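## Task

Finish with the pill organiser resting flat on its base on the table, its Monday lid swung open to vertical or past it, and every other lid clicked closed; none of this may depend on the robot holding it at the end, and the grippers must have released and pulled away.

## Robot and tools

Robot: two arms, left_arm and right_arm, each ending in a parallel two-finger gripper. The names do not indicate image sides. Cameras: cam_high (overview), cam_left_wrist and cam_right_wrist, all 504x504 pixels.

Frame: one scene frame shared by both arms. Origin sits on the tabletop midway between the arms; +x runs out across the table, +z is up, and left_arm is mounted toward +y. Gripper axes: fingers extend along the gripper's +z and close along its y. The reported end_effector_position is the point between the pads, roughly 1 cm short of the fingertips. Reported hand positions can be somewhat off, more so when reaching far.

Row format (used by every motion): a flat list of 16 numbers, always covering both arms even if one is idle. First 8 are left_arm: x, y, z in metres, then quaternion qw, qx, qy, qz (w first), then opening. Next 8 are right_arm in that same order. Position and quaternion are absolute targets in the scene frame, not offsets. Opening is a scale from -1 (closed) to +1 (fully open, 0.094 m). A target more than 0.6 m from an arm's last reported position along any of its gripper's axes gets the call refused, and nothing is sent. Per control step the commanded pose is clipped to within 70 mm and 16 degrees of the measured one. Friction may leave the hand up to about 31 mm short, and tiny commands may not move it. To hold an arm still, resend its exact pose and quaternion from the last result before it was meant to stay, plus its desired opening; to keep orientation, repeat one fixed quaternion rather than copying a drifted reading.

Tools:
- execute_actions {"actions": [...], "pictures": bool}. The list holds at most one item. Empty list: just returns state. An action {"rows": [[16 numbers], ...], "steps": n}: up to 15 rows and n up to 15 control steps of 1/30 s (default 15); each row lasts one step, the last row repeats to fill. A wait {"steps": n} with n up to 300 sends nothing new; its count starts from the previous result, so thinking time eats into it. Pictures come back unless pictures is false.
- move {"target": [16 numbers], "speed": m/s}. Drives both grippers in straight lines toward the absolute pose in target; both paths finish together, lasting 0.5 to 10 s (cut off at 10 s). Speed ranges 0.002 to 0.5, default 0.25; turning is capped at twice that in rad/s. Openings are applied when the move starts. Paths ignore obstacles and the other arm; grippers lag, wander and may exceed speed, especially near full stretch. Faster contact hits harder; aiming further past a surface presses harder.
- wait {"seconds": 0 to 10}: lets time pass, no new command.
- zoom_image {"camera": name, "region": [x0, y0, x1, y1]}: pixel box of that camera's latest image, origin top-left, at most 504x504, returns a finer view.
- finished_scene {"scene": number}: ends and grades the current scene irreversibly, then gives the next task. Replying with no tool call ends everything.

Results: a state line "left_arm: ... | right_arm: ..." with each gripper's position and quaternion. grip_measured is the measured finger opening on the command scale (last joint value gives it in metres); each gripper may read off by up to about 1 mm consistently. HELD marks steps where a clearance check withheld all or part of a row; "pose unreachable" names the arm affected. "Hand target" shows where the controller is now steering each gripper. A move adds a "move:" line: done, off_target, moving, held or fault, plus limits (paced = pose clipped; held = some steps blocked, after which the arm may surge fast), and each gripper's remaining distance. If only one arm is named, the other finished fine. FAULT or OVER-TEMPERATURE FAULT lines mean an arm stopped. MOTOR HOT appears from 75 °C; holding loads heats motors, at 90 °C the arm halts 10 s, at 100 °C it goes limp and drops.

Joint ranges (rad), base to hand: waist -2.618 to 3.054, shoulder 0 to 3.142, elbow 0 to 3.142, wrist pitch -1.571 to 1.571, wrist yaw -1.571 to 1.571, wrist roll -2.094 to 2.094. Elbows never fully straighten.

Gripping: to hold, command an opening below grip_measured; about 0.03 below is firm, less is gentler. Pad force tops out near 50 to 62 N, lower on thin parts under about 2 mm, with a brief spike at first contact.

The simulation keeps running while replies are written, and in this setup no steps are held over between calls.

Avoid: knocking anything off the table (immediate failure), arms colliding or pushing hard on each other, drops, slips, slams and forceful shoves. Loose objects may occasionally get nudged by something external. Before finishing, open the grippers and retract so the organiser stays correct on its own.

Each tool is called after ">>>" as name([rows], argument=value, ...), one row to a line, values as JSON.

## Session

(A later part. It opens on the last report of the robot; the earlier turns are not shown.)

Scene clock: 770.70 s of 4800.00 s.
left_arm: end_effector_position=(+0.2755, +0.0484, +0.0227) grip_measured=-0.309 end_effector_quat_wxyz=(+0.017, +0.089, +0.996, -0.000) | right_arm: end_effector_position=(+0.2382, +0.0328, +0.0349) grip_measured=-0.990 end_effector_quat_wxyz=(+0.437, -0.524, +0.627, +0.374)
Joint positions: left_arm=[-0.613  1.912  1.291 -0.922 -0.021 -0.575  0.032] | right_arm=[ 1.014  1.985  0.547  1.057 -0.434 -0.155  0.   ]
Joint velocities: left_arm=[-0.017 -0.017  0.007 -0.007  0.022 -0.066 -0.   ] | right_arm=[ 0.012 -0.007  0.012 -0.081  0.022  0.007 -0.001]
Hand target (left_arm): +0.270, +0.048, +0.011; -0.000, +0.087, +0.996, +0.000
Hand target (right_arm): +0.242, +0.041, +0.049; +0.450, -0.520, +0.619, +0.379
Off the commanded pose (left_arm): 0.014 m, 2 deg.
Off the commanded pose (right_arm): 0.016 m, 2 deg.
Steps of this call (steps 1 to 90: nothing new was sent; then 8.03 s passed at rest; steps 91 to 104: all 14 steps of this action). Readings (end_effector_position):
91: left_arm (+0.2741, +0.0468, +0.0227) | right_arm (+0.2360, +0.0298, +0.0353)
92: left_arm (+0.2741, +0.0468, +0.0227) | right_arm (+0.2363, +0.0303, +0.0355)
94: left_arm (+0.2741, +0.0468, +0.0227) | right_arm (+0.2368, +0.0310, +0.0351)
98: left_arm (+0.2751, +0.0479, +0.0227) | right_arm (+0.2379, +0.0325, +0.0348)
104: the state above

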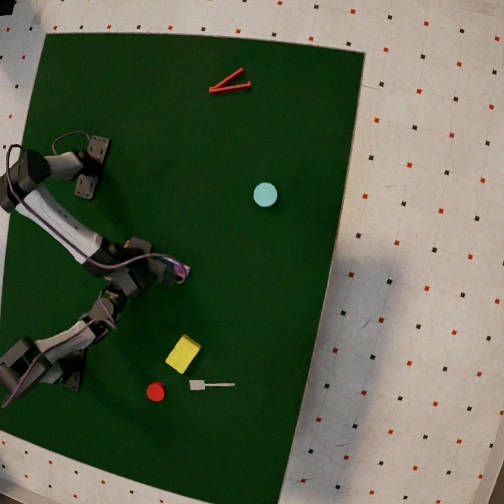

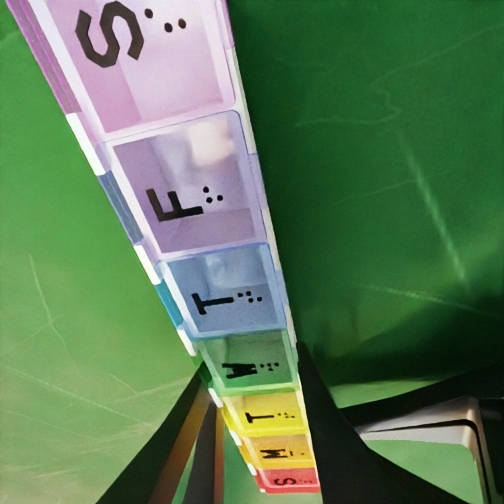

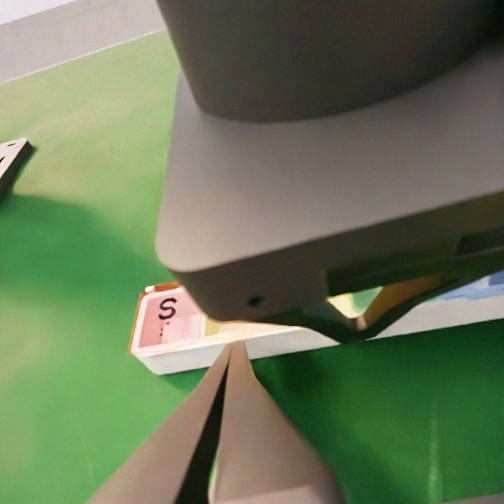

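>>> execute_actions([
  {"rows":[[0.27,0.048,0.009,0,0.087,0.996,0,-0.42,0.242,0.042,0.050,-0.450,0.520,-0.619,-0.378,-1],[0.27,0.048,0.009,0,0.087,0.996,0,-0.42,0.242,0.042,0.052,-0.450,0.520,-0.619,-0.378,-1],[0.27,0.048,0.009,0,0.087,0.996,0,-0.42,0.242,0.042,0.054,-0.450,0.520,-0.619,-0.378,-1],[0.27,0.048,0.009,0,0.087,0.996,0,-0.42,0.242,0.043,0.056,-0.450,0.520,-0.619,-0.378,-1],[0.27,0.048,0.009,0,0.087,0.996,0,-0.42,0.242,0.043,0.058,-0.450,0.520,-0.619,-0.378,-1],[0.27,0.048,0.009,0,0.087,0.996,0,-0.42,0.242,0.044,0.060,-0.450,0.520,-0.619,-0.378,-1]],"steps":9},
])

>>> zoom_image(camera="cam_right_wrist", region=[140,240,340,400])

Scene clock: 784.57 s of 4800.00 s.
left_arm: end_effector_position=(+0.2747, +0.0476, +0.0227) grip_measured=-0.309 end_effector_quat_wxyz=(+0.015, +0.089, +0.996, -0.003) | right_arm: end_effector_position=(+0.2391, +0.0334, +0.0451) grip_measured=-0.990 end_effector_quat_wxyz=(+0.437, -0.524, +0.629, +0.373)
Joint positions: left_arm=[-0.613  1.912  1.291 -0.922 -0.014 -0.575  0.032] | right_arm=[ 1.015  1.933  0.555  0.995 -0.43  -0.154  0.   ]
Joint velocities: left_arm=[ 0.007 -0.017  0.012 -0.066 -0.007  0.081  0.   ] | right_arm=[ 0.012 -0.129  0.095  0.081 -0.037 -0.11  -0.   ]
Hand target (left_arm): +0.270, +0.048, +0.010; -0.000, +0.087, +0.996, -0.000
Hand target (right_arm): +0.241, +0.043, +0.061; +0.450, -0.520, +0.619, +0.379
Off the commanded pose (left_arm): 0.014 m, 2 deg.
Off the commanded pose (right_arm): 0.019 m, 2 deg.
Steps of this call (steps 1 to 90: nothing new was sent; then 10.57 s passed at rest; steps 91 to 99: all 9 steps of this action). Readings (end_effector_position):
91: left_arm (+0.2755, +0.0484, +0.0227) | right_arm (+0.2381, +0.0327, +0.0350)
92: left_arm (+0.2754, +0.0484, +0.0227) | right_arm (+0.2381, +0.0326, +0.0354)
94: left_arm (+0.2752, +0.0481, +0.0227) | right_arm (+0.2379, +0.0319, +0.0362)
98: left_arm (+0.2748, +0.0477, +0.0227) | right_arm (+0.2382, +0.0320, +0.0417)
99: the state above

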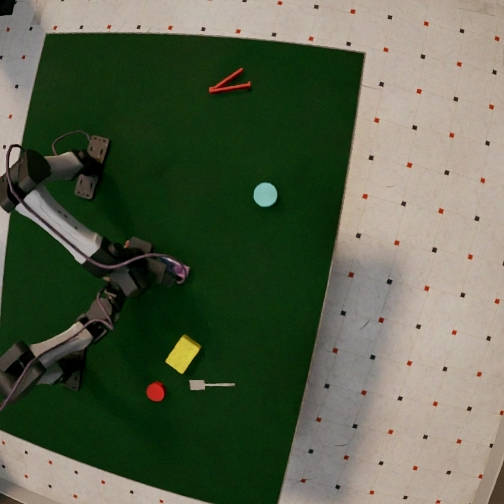

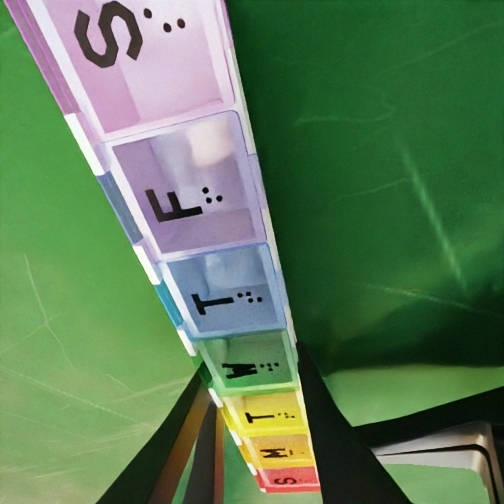

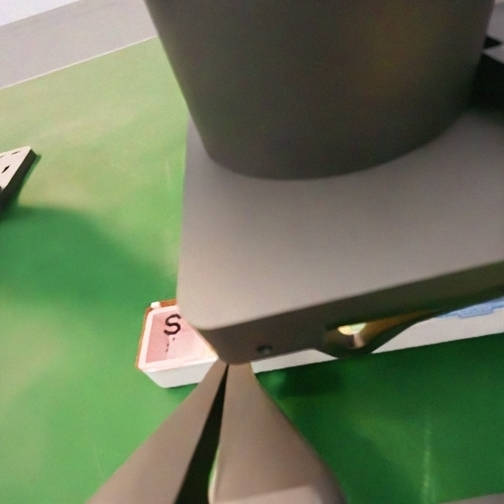

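Region (140, 240, 340, 400) of cam_right_wrist's 504x504 image, scaled by 2.520, with more detail than that image has; it fills the top 403 rows of this view, and the rest is white.

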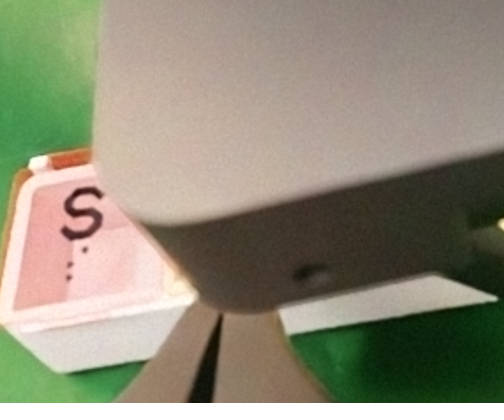

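>>> move(target=[0.272,0.048,0.020,0,0.087,0.996,0,-0.42,0.232,-0.02,0.050,-0.450,0.520,-0.619,-0.378,-1], speed=0.12)

>>> move(target=[0.274,0.047,0.024,0,0.087,0.996,0,0.1,0.232,-0.02,0.050,-0.450,0.520,-0.619,-0.378,-1], speed=0.05)

>>> move(target=[0.325,0.038,0.026,0,0.087,0.996,0,0.1,0.232,-0.02,0.050,-0.450,0.520,-0.619,-0.378,-1], speed=0.08)

Scene clock: 795.30 s of 4800.00 s.
left_arm: end_effector_position=(+0.2730, +0.0478, +0.0226) grip_measured=-0.309 end_effector_quat_wxyz=(+0.011, +0.089, +0.996, -0.003) | right_arm: end_effector_position=(+0.2319, -0.0177, +0.0419) grip_measured=-0.990 end_effector_quat_wxyz=(+0.438, -0.520, +0.629, +0.375)
Joint positions: left_arm=[-0.613  1.912  1.291 -0.928 -0.008 -0.575  0.032] | right_arm=[ 0.916  1.856  0.37   1.091 -0.521 -0.188  0.   ]
Joint velocities: left_arm=[-0.002 -0.022 -0.007 -0.007 -0.037 -0.007 -0.001] | right_arm=[-0.007 -0.012 -0.007 -0.022 -0.051  0.007  0.   ]
Hand target (left_arm): +0.272, +0.048, +0.020; +0.000, +0.087, +0.996, -0.000
Hand target (right_arm): +0.232, -0.020, +0.049; +0.450, -0.522, +0.619, +0.376
Off the commanded pose (left_arm): 0.003 m, 1 deg.
Off the commanded pose (right_arm): 0.008 m, 2 deg.
After step 90, 6.73 s passed at rest.
move: done

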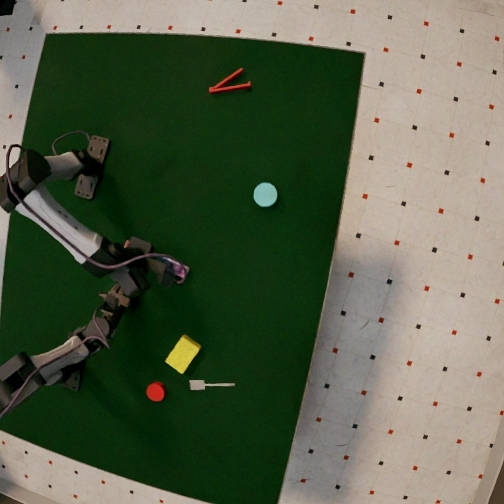

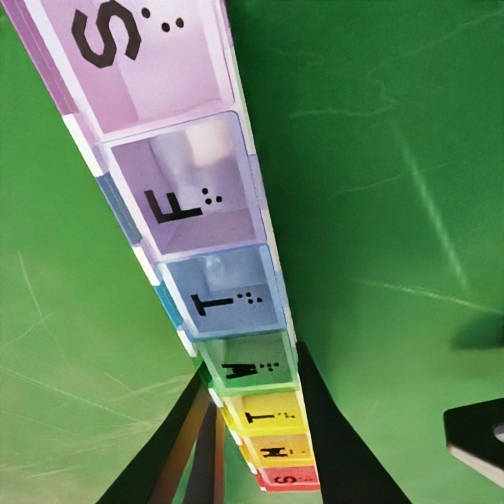

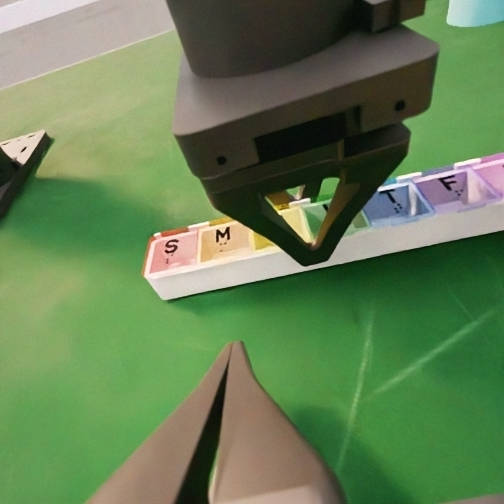

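Scene clock: 796.03 s of 4800.00 s.
left_arm: end_effector_position=(+0.2754, +0.0455, +0.0275) grip_measured=+0.097 end_effector_quat_wxyz=(+0.013, +0.089, +0.996, -0.005) | right_arm: end_effector_position=(+0.2316, -0.0176, +0.0421) grip_measured=-0.990 end_effector_quat_wxyz=(+0.438, -0.521, +0.629, +0.376)
Joint positions: left_arm=[-0.613  1.912  1.311 -0.942 -0.008 -0.575  0.052] | right_arm=[ 0.916  1.856  0.37   1.092 -0.523 -0.188  0.   ]
Joint velocities: left_arm=[-0.002 -0.007  0.007  0.037 -0.007  0.022 -0.   ] | right_arm=[-0.007 -0.002 -0.007 -0.081  0.051 -0.037  0.   ]
Hand target (left_arm): +0.274, +0.047, +0.024; +0.000, +0.087, +0.996, -0.000
Hand target (right_arm): +0.232, -0.020, +0.050; +0.450, -0.520, +0.619, +0.378
Off the commanded pose (left_arm): 0.004 m, 2 deg.
Off the commanded pose (right_arm): 0.008 m, 2 deg.
move: done

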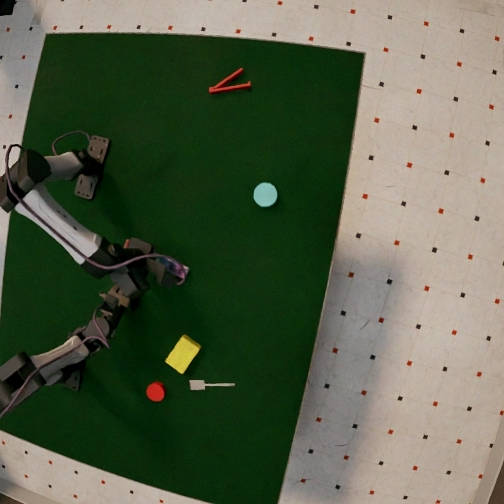

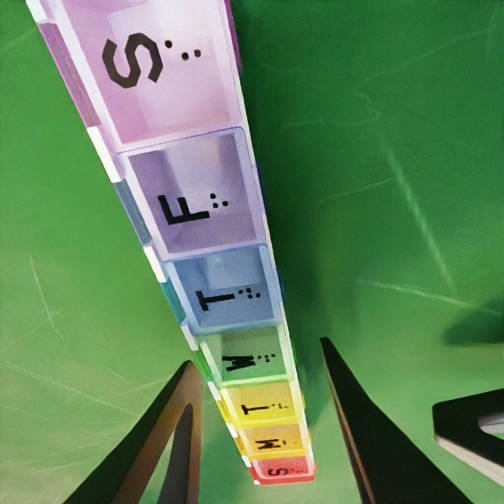

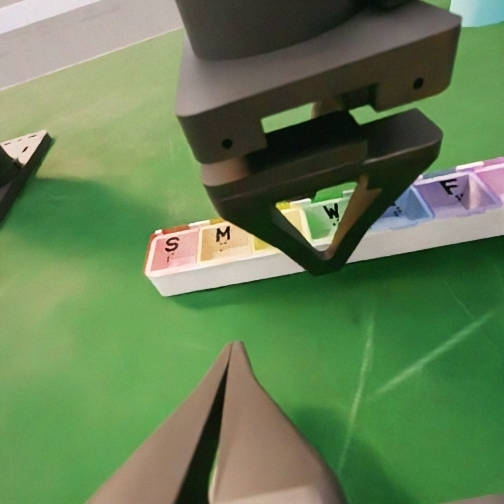

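Scene clock: 797.17 s of 4800.00 s.
left_arm: end_effector_position=(+0.3258, +0.0348, +0.0343) grip_measured=+0.097 end_effector_quat_wxyz=(+0.017, +0.087, +0.996, -0.008) | right_arm: end_effector_position=(+0.2315, -0.0176, +0.0421) grip_measured=-0.990 end_effector_quat_wxyz=(+0.438, -0.521, +0.629, +0.376)
Joint positions: left_arm=[-0.545  2.059  1.551 -1.026 -0.007 -0.51   0.052] | right_arm=[ 0.916  1.856  0.37   1.092 -0.524 -0.188  0.   ]
Joint velocities: left_arm=[-0.017 -0.007  0.002 -0.037  0.051 -0.051 -0.001] | right_arm=[ 0.007 -0.027 -0.012  0.022 -0.007 -0.007  0.001]
Hand target (left_arm): +0.325, +0.038, +0.027; +0.000, +0.087, +0.996, -0.001
Hand target (right_arm): +0.232, -0.020, +0.050; +0.450, -0.520, +0.619, +0.378
Off the commanded pose (left_arm): 0.009 m, 2 deg.
Off the commanded pose (right_arm): 0.008 m, 2 deg.
move: done

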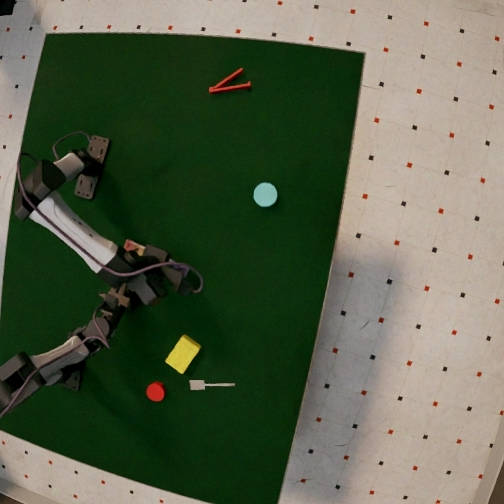

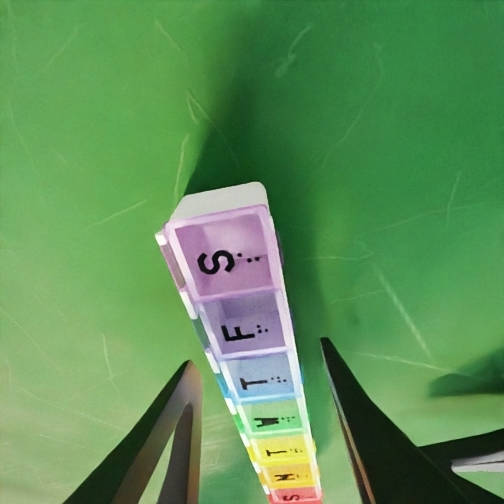

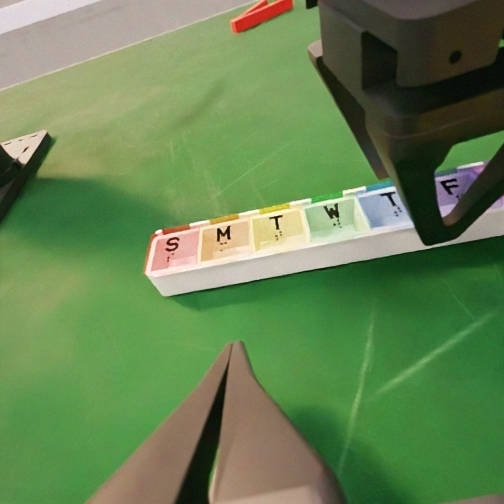

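>>> move(target=[0.322,0.040,0.014,0,0.087,0.996,0,0.1,0.236,0.010,0.042,-0.450,0.520,-0.619,-0.378,-1], speed=0.05)

>>> zoom_image(camera="cam_right_wrist", region=[140,230,340,350])

Scene clock: 805.50 s of 4800.00 s.
left_arm: end_effector_position=(+0.3251, +0.0353, +0.0316) grip_measured=+0.097 end_effector_quat_wxyz=(+0.017, +0.087, +0.996, -0.008) | right_arm: end_effector_position=(+0.2323, +0.0022, +0.0356) grip_measured=-0.990 end_effector_quat_wxyz=(+0.438, -0.524, +0.627, +0.376)
Joint positions: left_arm=[-0.545  2.059  1.54  -1.015 -0.007 -0.51   0.052] | right_arm=[ 0.962  1.928  0.433  1.107 -0.484 -0.175  0.   ]
Joint velocities: left_arm=[-0.012 -0.007 -0.007 -0.022 -0.037 -0.095  0.001] | right_arm=[-0.012  0.002  0.002 -0.037  0.095 -0.022 -0.001]
Hand target (left_arm): +0.322, +0.040, +0.015; -0.000, +0.087, +0.996, -0.000
Hand target (right_arm): +0.236, +0.010, +0.043; +0.450, -0.520, +0.619, +0.379
Off the commanded pose (left_arm): 0.018 m, 2 deg.
Off the commanded pose (right_arm): 0.011 m, 2 deg.
After step 90, 4.47 s passed at rest.
move: off_target (left_arm, right_arm)

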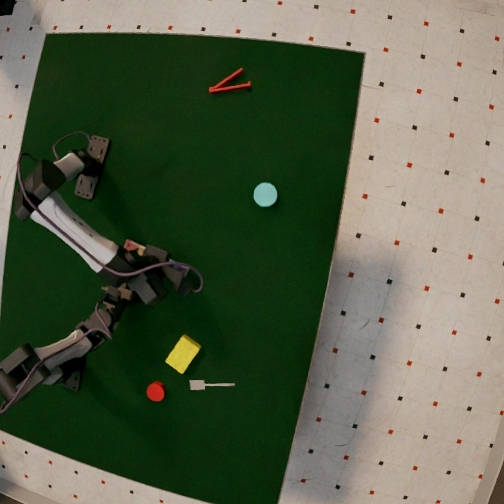

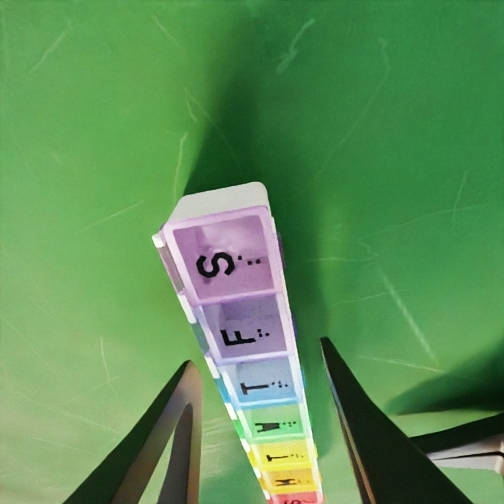

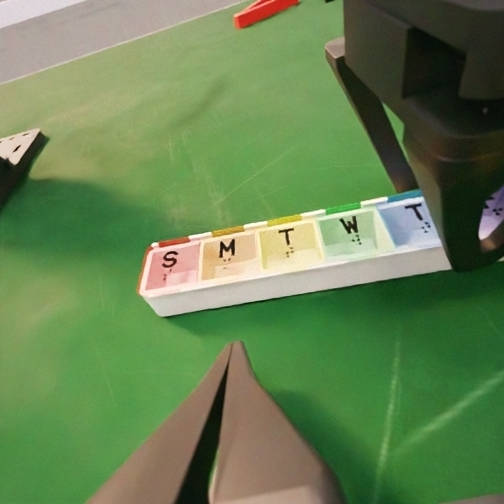

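Region (140, 230, 340, 350) of cam_right_wrist's 504x504 image, scaled by 2.520, with more detail than that image has; it fills the top 302 rows of this view, and the rest is white.

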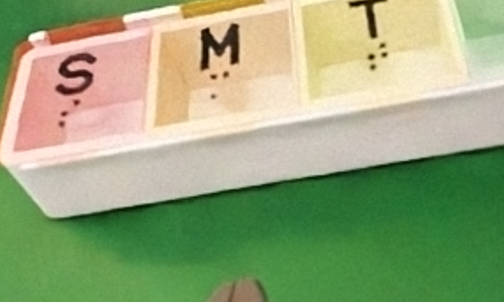

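>>> execute_actions([
  {"rows":[[0.320,0.040,0.010,0,0.087,0.996,0,0.1,0.236,0.010,0.042,-0.450,0.520,-0.619,-0.378,-1],[0.320,0.040,0.006,0,0.087,0.996,0,0.1,0.236,0.010,0.042,-0.450,0.520,-0.619,-0.378,-1],[0.320,0.040,0.002,0,0.087,0.996,0,0.1,0.236,0.010,0.042,-0.450,0.520,-0.619,-0.378,-1],[0.320,0.040,-0.002,0,0.087,0.996,0,0.1,0.236,0.010,0.042,-0.450,0.520,-0.619,-0.378,-1]],"steps":15},
])

Scene clock: 812.73 s of 4800.00 s.
left_arm: end_effector_position=(+0.3229, +0.0371, +0.0137) grip_measured=+0.097 end_effector_quat_wxyz=(+0.013, +0.088, +0.996, -0.005) | right_arm: end_effector_position=(+0.2327, +0.0022, +0.0357) grip_measured=-0.990 end_effector_quat_wxyz=(+0.438, -0.523, +0.627, +0.375)
Joint positions: left_arm=[-0.545  2.078  1.495 -0.961 -0.006 -0.51   0.052] | right_arm=[ 0.962  1.928  0.433  1.108 -0.482 -0.174  0.   ]
Joint velocities: left_arm=[-0.002  0.012 -0.007  0.007  0.007 -0.037  0.   ] | right_arm=[-0.012  0.002 -0.017 -0.037  0.007  0.037 -0.001]
Hand target (left_arm): +0.320, +0.040, -0.001; -0.000, +0.087, +0.996, -0.000
Hand target (right_arm): +0.236, +0.010, +0.042; +0.450, -0.520, +0.619, +0.379
Off the commanded pose (left_arm): 0.016 m, 2 deg.
Off the commanded pose (right_arm): 0.011 m, 2 deg.
Steps of this call (steps 1 to 90: nothing new was sent; then 3.73 s passed at rest; steps 91 to 105: all 15 steps of this action). Readings (end_effector_position):
91: left_arm (+0.3253, +0.0352, +0.0310) | right_arm (+0.2327, +0.0022, +0.0357)
92: left_arm (+0.3252, +0.0353, +0.0297) | right_arm (+0.2327, +0.0022, +0.0357)
94: left_arm (+0.3237, +0.0365, +0.0253) | right_arm (+0.2327, +0.0022, +0.0357)
98: left_arm (+0.3211, +0.0386, +0.0158) | right_arm (+0.2327, +0.0022, +0.0357)
105: the state above

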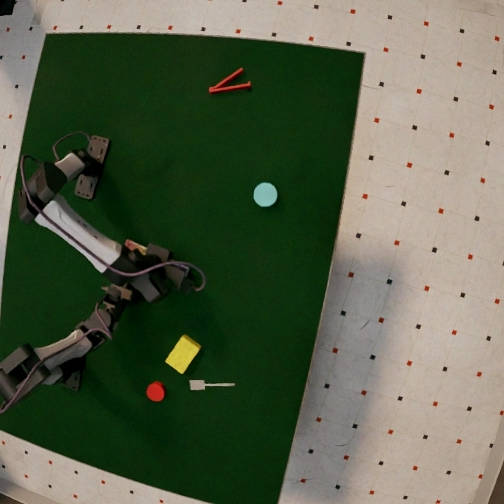

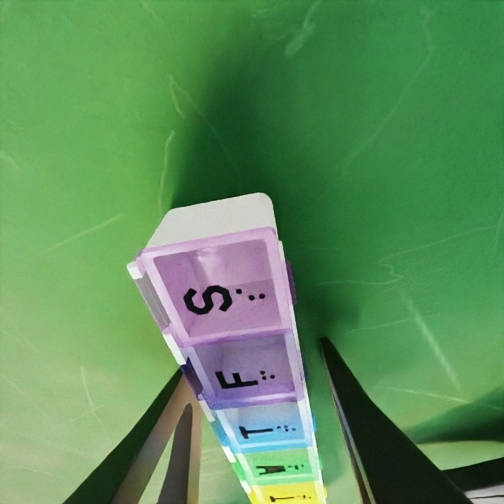

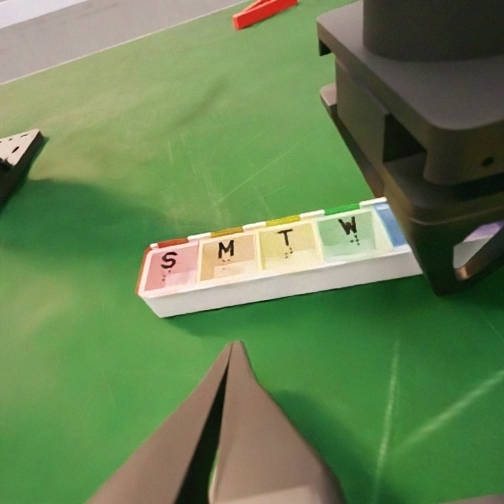

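>>> execute_actions([
  {"rows":[[0.322,0.038,0.006,0,0.087,0.996,0,-0.42,0.236,0.010,0.042,-0.450,0.520,-0.619,-0.378,-1]],"steps":15},
])

>>> zoom_image(camera="cam_left_wrist", region=[220,180,340,360])

Scene clock: 818.10 s of 4800.00 s.
left_arm: end_effector_position=(+0.3230, +0.0368, +0.0138) grip_measured=-0.327 end_effector_quat_wxyz=(+0.013, +0.088, +0.996, -0.006) | right_arm: end_effector_position=(+0.2327, +0.0022, +0.0357) grip_measured=-0.990 end_effector_quat_wxyz=(+0.438, -0.523, +0.627, +0.375)
Joint positions: left_arm=[-0.545  2.078  1.495 -0.959 -0.005 -0.51   0.032] | right_arm=[ 0.962  1.928  0.433  1.108 -0.482 -0.174  0.   ]
Joint velocities: left_arm=[ 0.007  0.007 -0.022  0.007  0.022 -0.022  0.001] | right_arm=[-0.007 -0.002 -0.012 -0.007  0.007  0.022  0.   ]
Hand target (left_arm): +0.322, +0.038, +0.006; +0.000, +0.087, +0.996, -0.000
Hand target (right_arm): +0.236, +0.010, +0.042; +0.450, -0.520, +0.619, +0.379
Off the commanded pose (left_arm): 0.008 m, 2 deg.
Off the commanded pose (right_arm): 0.011 m, 2 deg.
Steps of this call (steps 1 to 90: nothing new was sent; then 1.87 s passed at rest; steps 91 to 105: all 15 steps of this action). Readings (end_effector_position):
91: left_arm (+0.3231, +0.0369, +0.0138) | right_arm (+0.2327, +0.0022, +0.0357)
92: left_arm (+0.3230, +0.0369, +0.0138) | right_arm (+0.2327, +0.0022, +0.0357)
94: left_arm (+0.3230, +0.0368, +0.0138) | right_arm (+0.2327, +0.0022, +0.0357)
98: left_arm (+0.3230, +0.0368, +0.0138) | right_arm (+0.2327, +0.0022, +0.0357)
105: the state above

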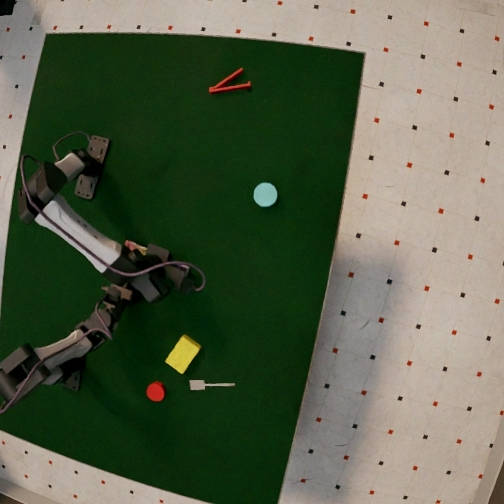

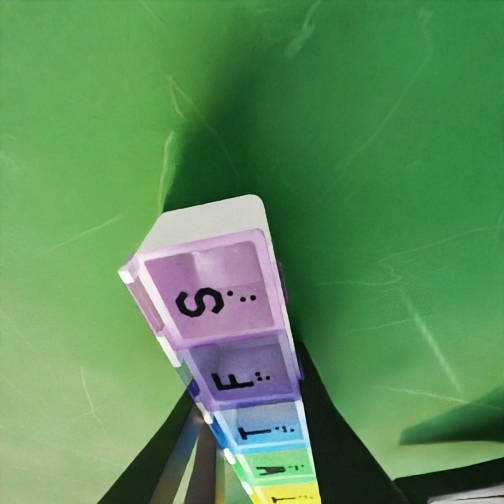

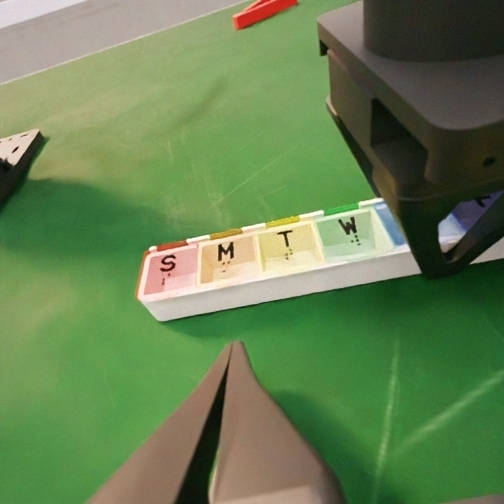

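Region (220, 180, 340, 360) of cam_left_wrist's 504x504 image, scaled by 2.800, with more detail than that image has.

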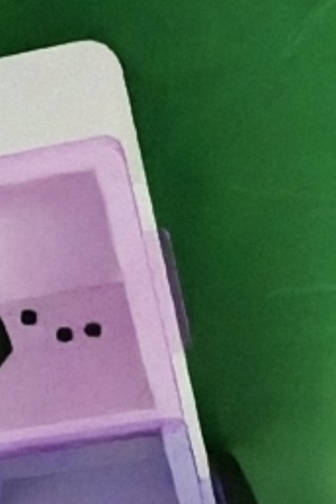

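>>> move(target=[0.322,0.038,0.006,0,0.087,0.996,0,-0.42,0.236,-0.005,0.060,-0.586,0.806,-0.070,0.051,-0.36], speed=0.15)

>>> execute_actions([
  {"rows":[[0.322,0.038,0.006,0,0.087,0.996,0,-0.42,0.238,-0.002,0.059,-0.586,0.806,-0.070,0.051,-0.36],[0.322,0.038,0.006,0,0.087,0.996,0,-0.42,0.239,0.001,0.058,-0.586,0.806,-0.070,0.051,-0.36],[0.322,0.038,0.006,0,0.087,0.996,0,-0.42,0.240,0.004,0.057,-0.586,0.806,-0.070,0.051,-0.36],[0.322,0.038,0.006,0,0.087,0.996,0,-0.42,0.241,0.007,0.056,-0.586,0.806,-0.070,0.051,-0.36],[0.322,0.038,0.006,0,0.087,0.996,0,-0.42,0.241,0.010,0.056,-0.586,0.806,-0.070,0.051,-0.36],[0.322,0.038,0.006,0,0.087,0.996,0,-0.42,0.241,0.013,0.056,-0.586,0.806,-0.070,0.051,-0.36],[0.322,0.038,0.006,0,0.087,0.996,0,-0.42,0.241,0.016,0.056,-0.586,0.806,-0.070,0.051,-0.36],[0.322,0.038,0.006,0,0.087,0.996,0,-0.42,0.241,0.019,0.056,-0.586,0.806,-0.070,0.051,-0.36],[0.322,0.038,0.006,0,0.087,0.996,0,-0.42,0.241,0.022,0.056,-0.586,0.806,-0.070,0.051,-0.36],[0.322,0.038,0.006,0,0.087,0.996,0,-0.42,0.241,0.025,0.056,-0.586,0.806,-0.070,0.051,-0.36],[0.322,0.038,0.006,0,0.087,0.996,0,-0.42,0.241,0.028,0.056,-0.586,0.806,-0.070,0.051,-0.36]],"steps":15},
])

Scene clock: 854.33 s of 4800.00 s.
left_arm: end_effector_position=(+0.3230, +0.0368, +0.0138) grip_measured=-0.327 end_effector_quat_wxyz=(+0.013, +0.088, +0.996, -0.006) | right_arm: end_effector_position=(+0.2374, +0.0004, +0.0615) grip_measured=-0.362 end_effector_quat_wxyz=(-0.589, +0.803, -0.072, +0.050)
Joint positions: left_arm=[-0.545  2.078  1.495 -0.959 -0.005 -0.51   0.032] | right_arm=[ 0.944  1.826  0.433  1.044 -0.498 -1.738  0.03 ]
Joint velocities: left_arm=[-0.002 -0.007 -0.017  0.007 -0.007  0.022 -0.001] | right_arm=[-0.012  0.012 -0.012  0.007  0.007 -0.022  0.   ]
Hand target (left_arm): +0.322, +0.038, +0.006; +0.000, +0.087, +0.996, -0.000
Hand target (right_arm): +0.236, -0.005, +0.060; -0.586, +0.806, -0.070, +0.051
Off the commanded pose (left_arm): 0.008 m, 2 deg.
Off the commanded pose (right_arm): 0.006 m, 1 deg.
After step 90, 27.53 s passed at rest.
move: done

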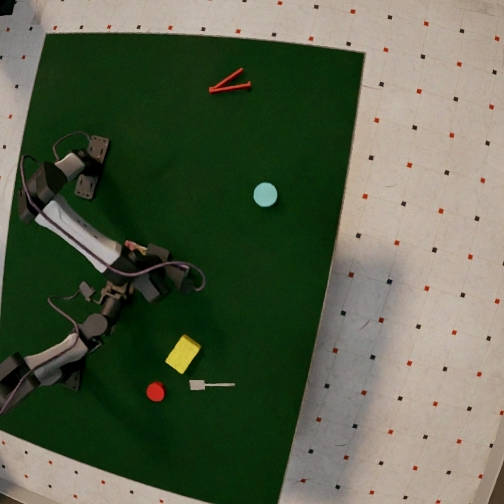

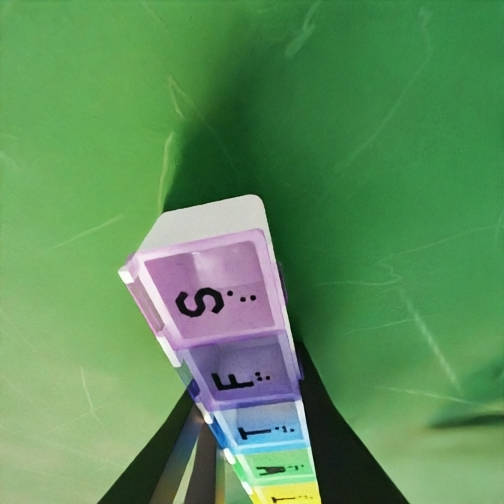

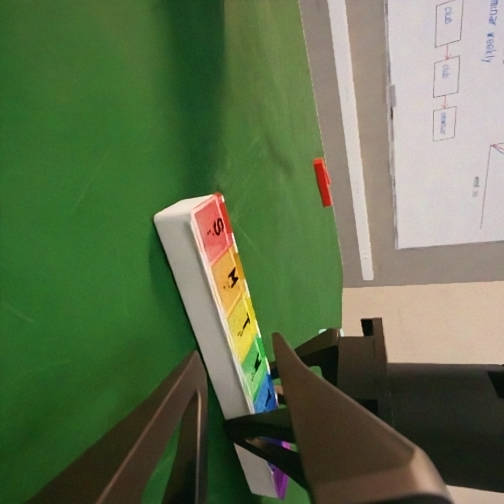

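Scene clock: 854.83 s of 4800.00 s.
left_arm: end_effector_position=(+0.3230, +0.0368, +0.0138) grip_measured=-0.327 end_effector_quat_wxyz=(+0.013, +0.088, +0.996, -0.006) | right_arm: end_effector_position=(+0.2379, +0.0235, +0.0572) grip_measured=-0.362 end_effector_quat_wxyz=(-0.588, +0.805, -0.064, +0.049)
Joint positions: left_arm=[-0.545  2.078  1.495 -0.959 -0.005 -0.51   0.032] | right_arm=[ 0.99   1.893  0.51   1.036 -0.467 -1.736  0.03 ]
Joint velocities: left_arm=[ 0.007  0.002  0.012 -0.051  0.037  0.007 -0.   ] | right_arm=[-0.007  0.007  0.017  0.022  0.095 -0.081 -0.   ]
Hand target (left_arm): +0.322, +0.038, +0.006; +0.000, +0.087, +0.996, -0.000
Hand target (right_arm): +0.241, +0.028, +0.057; -0.587, +0.805, -0.070, +0.050
Off the commanded pose (left_arm): 0.008 m, 2 deg.
Off the commanded pose (right_arm): 0.006 m, 1 deg.
Steps of this call (steps 1 to 15: all 15 steps of this action). Readings (end_effector_position):
1: left_arm (+0.3230, +0.0368, +0.0138) | right_arm (+0.2374, +0.0004, +0.0615)
2: left_arm (+0.3230, +0.0368, +0.0138) | right_arm (+0.2374, +0.0004, +0.0615)
4: left_arm (+0.3230, +0.0368, +0.0138) | right_arm (+0.2375, +0.0005, +0.0592)
8: left_arm (+0.3230, +0.0368, +0.0138) | right_arm (+0.2385, +0.0067, +0.0528)
15: the state above

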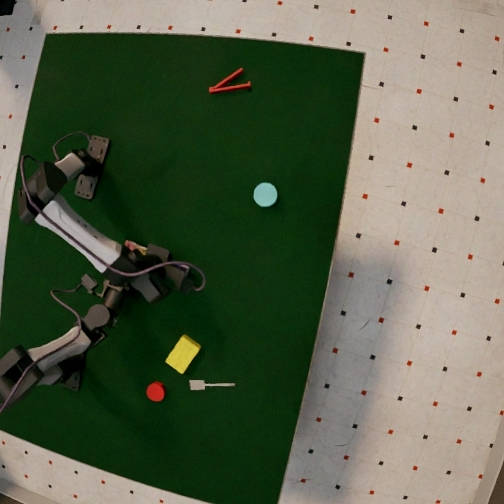

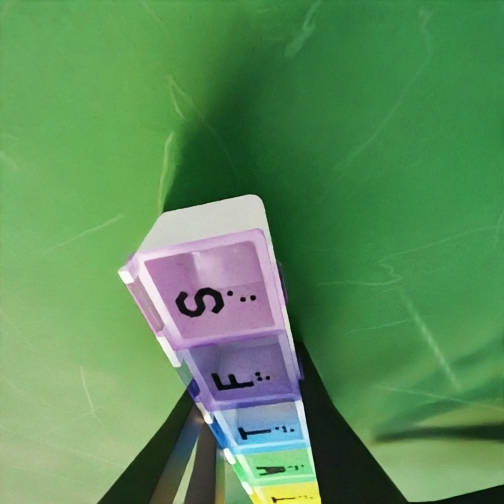

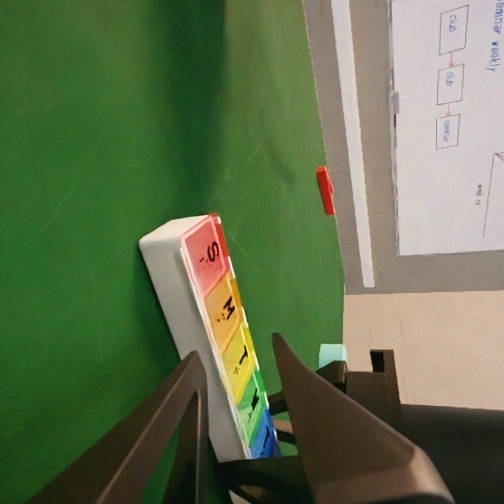

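>>> execute_actions([
  {"rows":[[0.322,0.038,0.006,0,0.087,0.996,0,-0.42,0.241,0.027,0.053,-0.586,0.806,-0.070,0.051,-0.36],[0.322,0.038,0.006,0,0.087,0.996,0,-0.42,0.241,0.027,0.050,-0.586,0.806,-0.070,0.051,-0.36],[0.322,0.038,0.006,0,0.087,0.996,0,-0.42,0.241,0.027,0.047,-0.586,0.806,-0.070,0.051,-0.36],[0.322,0.038,0.006,0,0.087,0.996,0,-0.42,0.241,0.027,0.047,-0.586,0.806,-0.070,0.051,-0.36],[0.322,0.038,0.006,0,0.087,0.996,0,-0.42,0.241,0.027,0.047,-0.586,0.806,-0.070,0.051,-0.36],[0.322,0.038,0.006,0,0.087,0.996,0,-0.42,0.241,0.027,0.047,-0.586,0.806,-0.070,0.051,-0.36],[0.322,0.038,0.006,0,0.087,0.996,0,-0.42,0.241,0.029,0.047,-0.586,0.806,-0.070,0.051,-0.36],[0.322,0.038,0.006,0,0.087,0.996,0,-0.42,0.241,0.031,0.047,-0.586,0.806,-0.070,0.051,-0.36],[0.322,0.038,0.006,0,0.087,0.996,0,-0.42,0.241,0.033,0.047,-0.586,0.806,-0.070,0.051,-0.36],[0.322,0.038,0.006,0,0.087,0.996,0,-0.42,0.241,0.035,0.047,-0.586,0.806,-0.070,0.051,-0.36]],"steps":14},
])

>>> zoom_image(camera="cam_right_wrist", region=[130,200,330,440])

Scene clock: 867.50 s of 4800.00 s.
left_arm: end_effector_position=(+0.3230, +0.0368, +0.0138) grip_measured=-0.327 end_effector_quat_wxyz=(+0.013, +0.088, +0.996, -0.006) | right_arm: end_effector_position=(+0.2378, +0.0276, +0.0410) grip_measured=-0.362 end_effector_quat_wxyz=(-0.576, +0.813, -0.071, +0.045)
Joint positions: left_arm=[-0.545  2.078  1.495 -0.959 -0.005 -0.51   0.032] | right_arm=[ 1.003  1.951  0.529  1.045 -0.448 -1.731  0.03 ]
Joint velocities: left_arm=[ 0.012 -0.012 -0.012 -0.051 -0.066  0.007  0.   ] | right_arm=[ 0.012 -0.007  0.027 -0.066  0.022 -0.007  0.   ]
Hand target (left_arm): +0.322, +0.038, +0.006; +0.000, +0.087, +0.996, -0.000
Hand target (right_arm): +0.241, +0.035, +0.047; -0.586, +0.806, -0.070, +0.051
Off the commanded pose (left_arm): 0.008 m, 2 deg.
Off the commanded pose (right_arm): 0.010 m, 2 deg.
Steps of this call (steps 1 to 90: nothing new was sent; then 9.20 s passed at rest; steps 91 to 104: all 14 steps of this action). Readings (end_effector_position):
91: left_arm (+0.3230, +0.0368, +0.0138) | right_arm (+0.2393, +0.0231, +0.0554)
92: left_arm (+0.3230, +0.0368, +0.0138) | right_arm (+0.2393, +0.0230, +0.0540)
94: left_arm (+0.3230, +0.0368, +0.0138) | right_arm (+0.2389, +0.0225, +0.0476)
98: left_arm (+0.3230, +0.0368, +0.0138) | right_arm (+0.2381, +0.0212, +0.0383)
104: the state above

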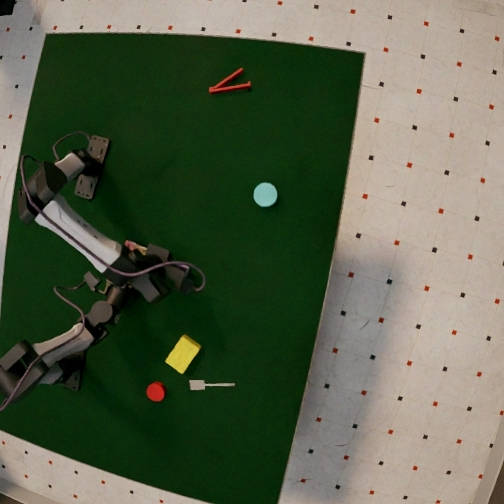

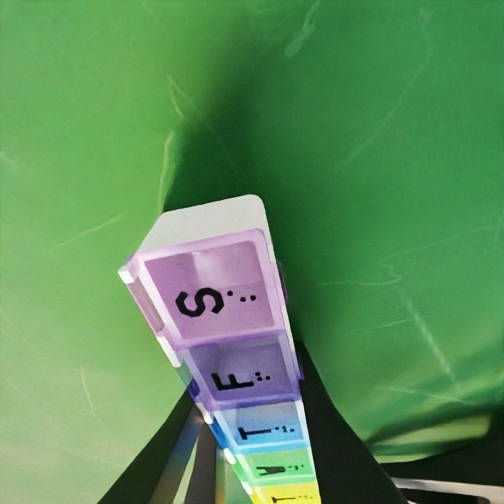

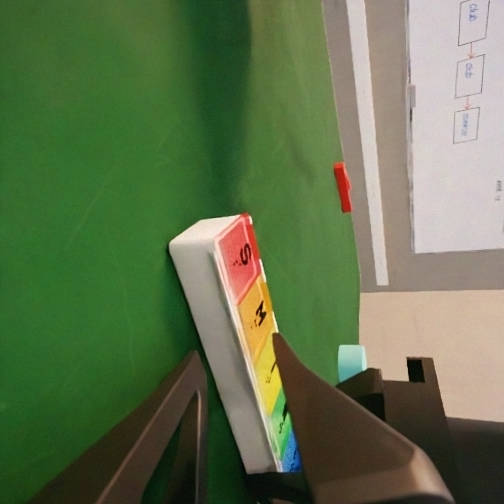

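Region (130, 200, 330, 440) of cam_right_wrist's 504x504 image, scaled by 2.100, with more detail than that image has.

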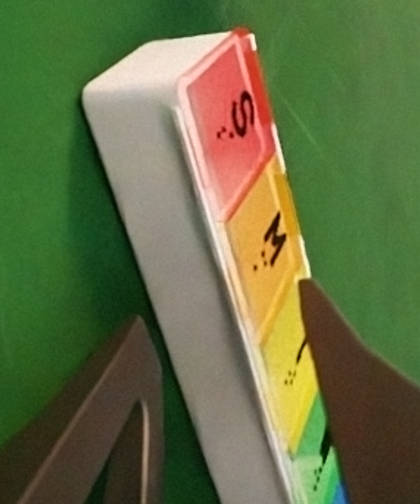

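>>> execute_actions([
  {"rows":[[0.322,0.038,0.006,0,0.087,0.996,0,-0.42,0.241,0.033,0.049,-0.586,0.806,-0.070,0.051,-0.36],[0.322,0.038,0.006,0,0.087,0.996,0,-0.42,0.241,0.033,0.051,-0.586,0.806,-0.070,0.051,-0.36],[0.322,0.038,0.006,0,0.087,0.996,0,-0.42,0.241,0.033,0.053,-0.586,0.806,-0.070,0.051,-0.36],[0.322,0.038,0.006,0,0.087,0.996,0,-0.42,0.241,0.033,0.054,-0.586,0.806,-0.070,0.051,-0.36],[0.322,0.038,0.006,0,0.087,0.996,0,-0.42,0.241,0.033,0.054,-0.586,0.806,-0.070,0.051,-0.36],[0.322,0.038,0.006,0,0.087,0.996,0,-0.42,0.241,0.035,0.054,-0.586,0.806,-0.070,0.051,-0.36],[0.322,0.038,0.006,0,0.087,0.996,0,-0.42,0.241,0.037,0.054,-0.586,0.806,-0.070,0.051,-0.36],[0.322,0.038,0.006,0,0.087,0.996,0,-0.42,0.241,0.039,0.054,-0.586,0.806,-0.070,0.051,-0.36],[0.322,0.038,0.006,0,0.087,0.996,0,-0.42,0.241,0.040,0.054,-0.586,0.806,-0.070,0.051,-0.36]],"steps":14},
])

>>> zoom_image(camera="cam_right_wrist", region=[130,200,330,440])

Scene clock: 878.93 s of 4800.00 s.
left_arm: end_effector_position=(+0.3230, +0.0368, +0.0138) grip_measured=-0.327 end_effector_quat_wxyz=(+0.013, +0.088, +0.996, -0.006) | right_arm: end_effector_position=(+0.2387, +0.0336, +0.0480) grip_measured=-0.362 end_effector_quat_wxyz=(-0.581, +0.809, -0.069, +0.048)
Joint positions: left_arm=[-0.545  2.078  1.495 -0.959 -0.005 -0.51   0.032] | right_arm=[ 1.013  1.941  0.547  1.034 -0.438 -1.727  0.03 ]
Joint velocities: left_arm=[-0.012 -0.027  0.002  0.037 -0.037  0.022 -0.001] | right_arm=[-0.002  0.002  0.012 -0.066  0.081 -0.007 -0.001]
Hand target (left_arm): +0.322, +0.038, +0.006; +0.000, +0.087, +0.996, -0.000
Hand target (right_arm): +0.241, +0.040, +0.055; -0.586, +0.805, -0.070, +0.050
Off the commanded pose (left_arm): 0.008 m, 2 deg.
Off the commanded pose (right_arm): 0.009 m, 1 deg.
Steps of this call (steps 1 to 90: nothing new was sent; then 7.97 s passed at rest; steps 91 to 104: all 14 steps of this action). Readings (end_effector_position):
91: left_arm (+0.3230, +0.0368, +0.0138) | right_arm (+0.2385, +0.0278, +0.0412)
92: left_arm (+0.3230, +0.0368, +0.0138) | right_arm (+0.2385, +0.0278, +0.0412)
94: left_arm (+0.3230, +0.0368, +0.0138) | right_arm (+0.2385, +0.0278, +0.0419)
98: left_arm (+0.3230, +0.0368, +0.0138) | right_arm (+0.2389, +0.0285, +0.0445)
104: the state above

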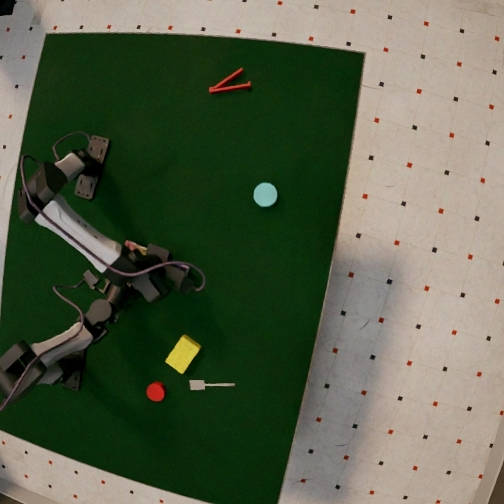

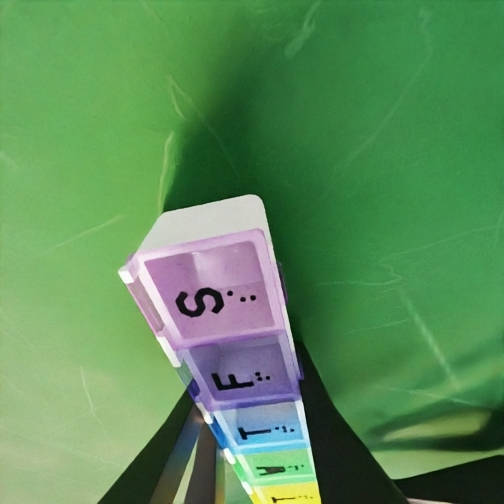

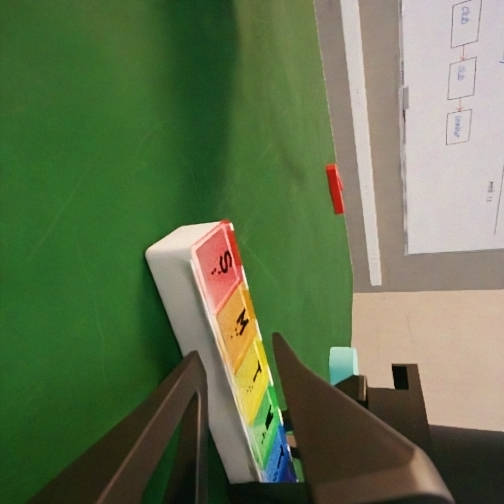

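Region (130, 200, 330, 440) of cam_right_wrist's 504x504 image, scaled by 2.100, with more detail than that image has.

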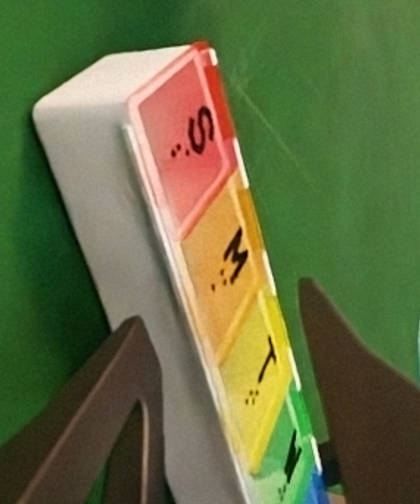

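>>> execute_actions([
  {"rows":[[0.322,0.038,0.006,0,0.087,0.996,0,-0.42,0.241,0.041,0.055,-0.586,0.806,-0.070,0.051,-0.36],[0.322,0.038,0.006,0,0.087,0.996,0,-0.42,0.241,0.042,0.055,-0.586,0.806,-0.070,0.051,-0.36],[0.322,0.038,0.006,0,0.087,0.996,0,-0.42,0.241,0.043,0.055,-0.586,0.806,-0.070,0.051,-0.36],[0.322,0.038,0.006,0,0.087,0.996,0,-0.42,0.241,0.044,0.055,-0.586,0.806,-0.070,0.051,-0.36],[0.322,0.038,0.006,0,0.087,0.996,0,-0.42,0.241,0.045,0.055,-0.586,0.806,-0.070,0.051,-0.36],[0.322,0.038,0.006,0,0.087,0.996,0,-0.42,0.241,0.046,0.055,-0.586,0.806,-0.070,0.051,-0.36],[0.322,0.038,0.006,0,0.087,0.996,0,-0.42,0.241,0.047,0.055,-0.586,0.806,-0.070,0.051,-0.36],[0.322,0.038,0.006,0,0.087,0.996,0,-0.42,0.241,0.048,0.055,-0.586,0.806,-0.070,0.051,-0.36]],"steps":12},
])

>>> zoom_image(camera="cam_right_wrist", region=[130,200,330,440])

Scene clock: 889.67 s of 4800.00 s.
left_arm: end_effector_position=(+0.3229, +0.0374, +0.0137) grip_measured=-0.327 end_effector_quat_wxyz=(+0.013, +0.089, +0.996, -0.004) | right_arm: end_effector_position=(+0.2391, +0.0407, +0.0514) grip_measured=-0.361 end_effector_quat_wxyz=(-0.582, +0.808, -0.069, +0.049)
Joint positions: left_arm=[-0.545  2.078  1.495 -0.961 -0.008 -0.507  0.032] | right_arm=[ 1.027  1.941  0.571  1.015 -0.423 -1.721  0.03 ]
Joint velocities: left_arm=[ 0.017  0.012 -0.017 -0.007 -0.022 -0.037 -0.   ] | right_arm=[-0.017  0.007 -0.012  0.037  0.037  0.066  0.   ]
Hand target (left_arm): +0.322, +0.038, +0.006; +0.000, +0.087, +0.996, -0.000
Hand target (right_arm): +0.241, +0.048, +0.055; -0.586, +0.806, -0.070, +0.051
Off the commanded pose (left_arm): 0.008 m, 2 deg.
Off the commanded pose (right_arm): 0.008 m, 1 deg.
Steps of this call (steps 1 to 90: nothing new was sent; then 7.33 s passed at rest; steps 91 to 102: all 12 steps of this action). Readings (end_effector_position):
91: left_arm (+0.3230, +0.0368, +0.0138) | right_arm (+0.2390, +0.0332, +0.0472)
92: left_arm (+0.3230, +0.0368, +0.0138) | right_arm (+0.2391, +0.0332, +0.0470)
94: left_arm (+0.3230, +0.0368, +0.0138) | right_arm (+0.2392, +0.0341, +0.0471)
98: left_arm (+0.3230, +0.0368, +0.0138) | right_arm (+0.2391, +0.0397, +0.0514)
102: the state above

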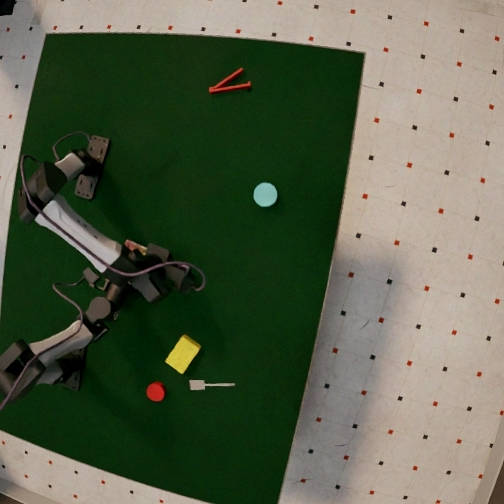

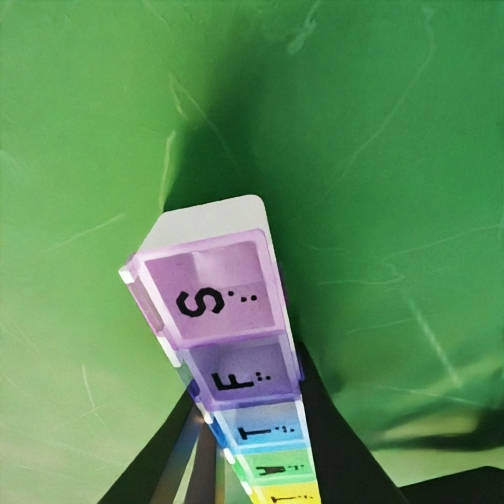

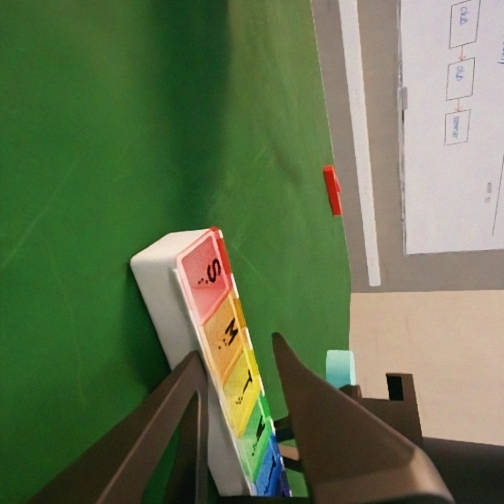

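Region (130, 200, 330, 440) of cam_right_wrist's 504x504 image, scaled by 2.100, with more detail than that image has.

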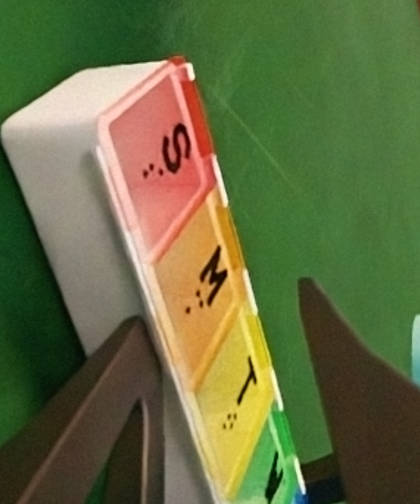

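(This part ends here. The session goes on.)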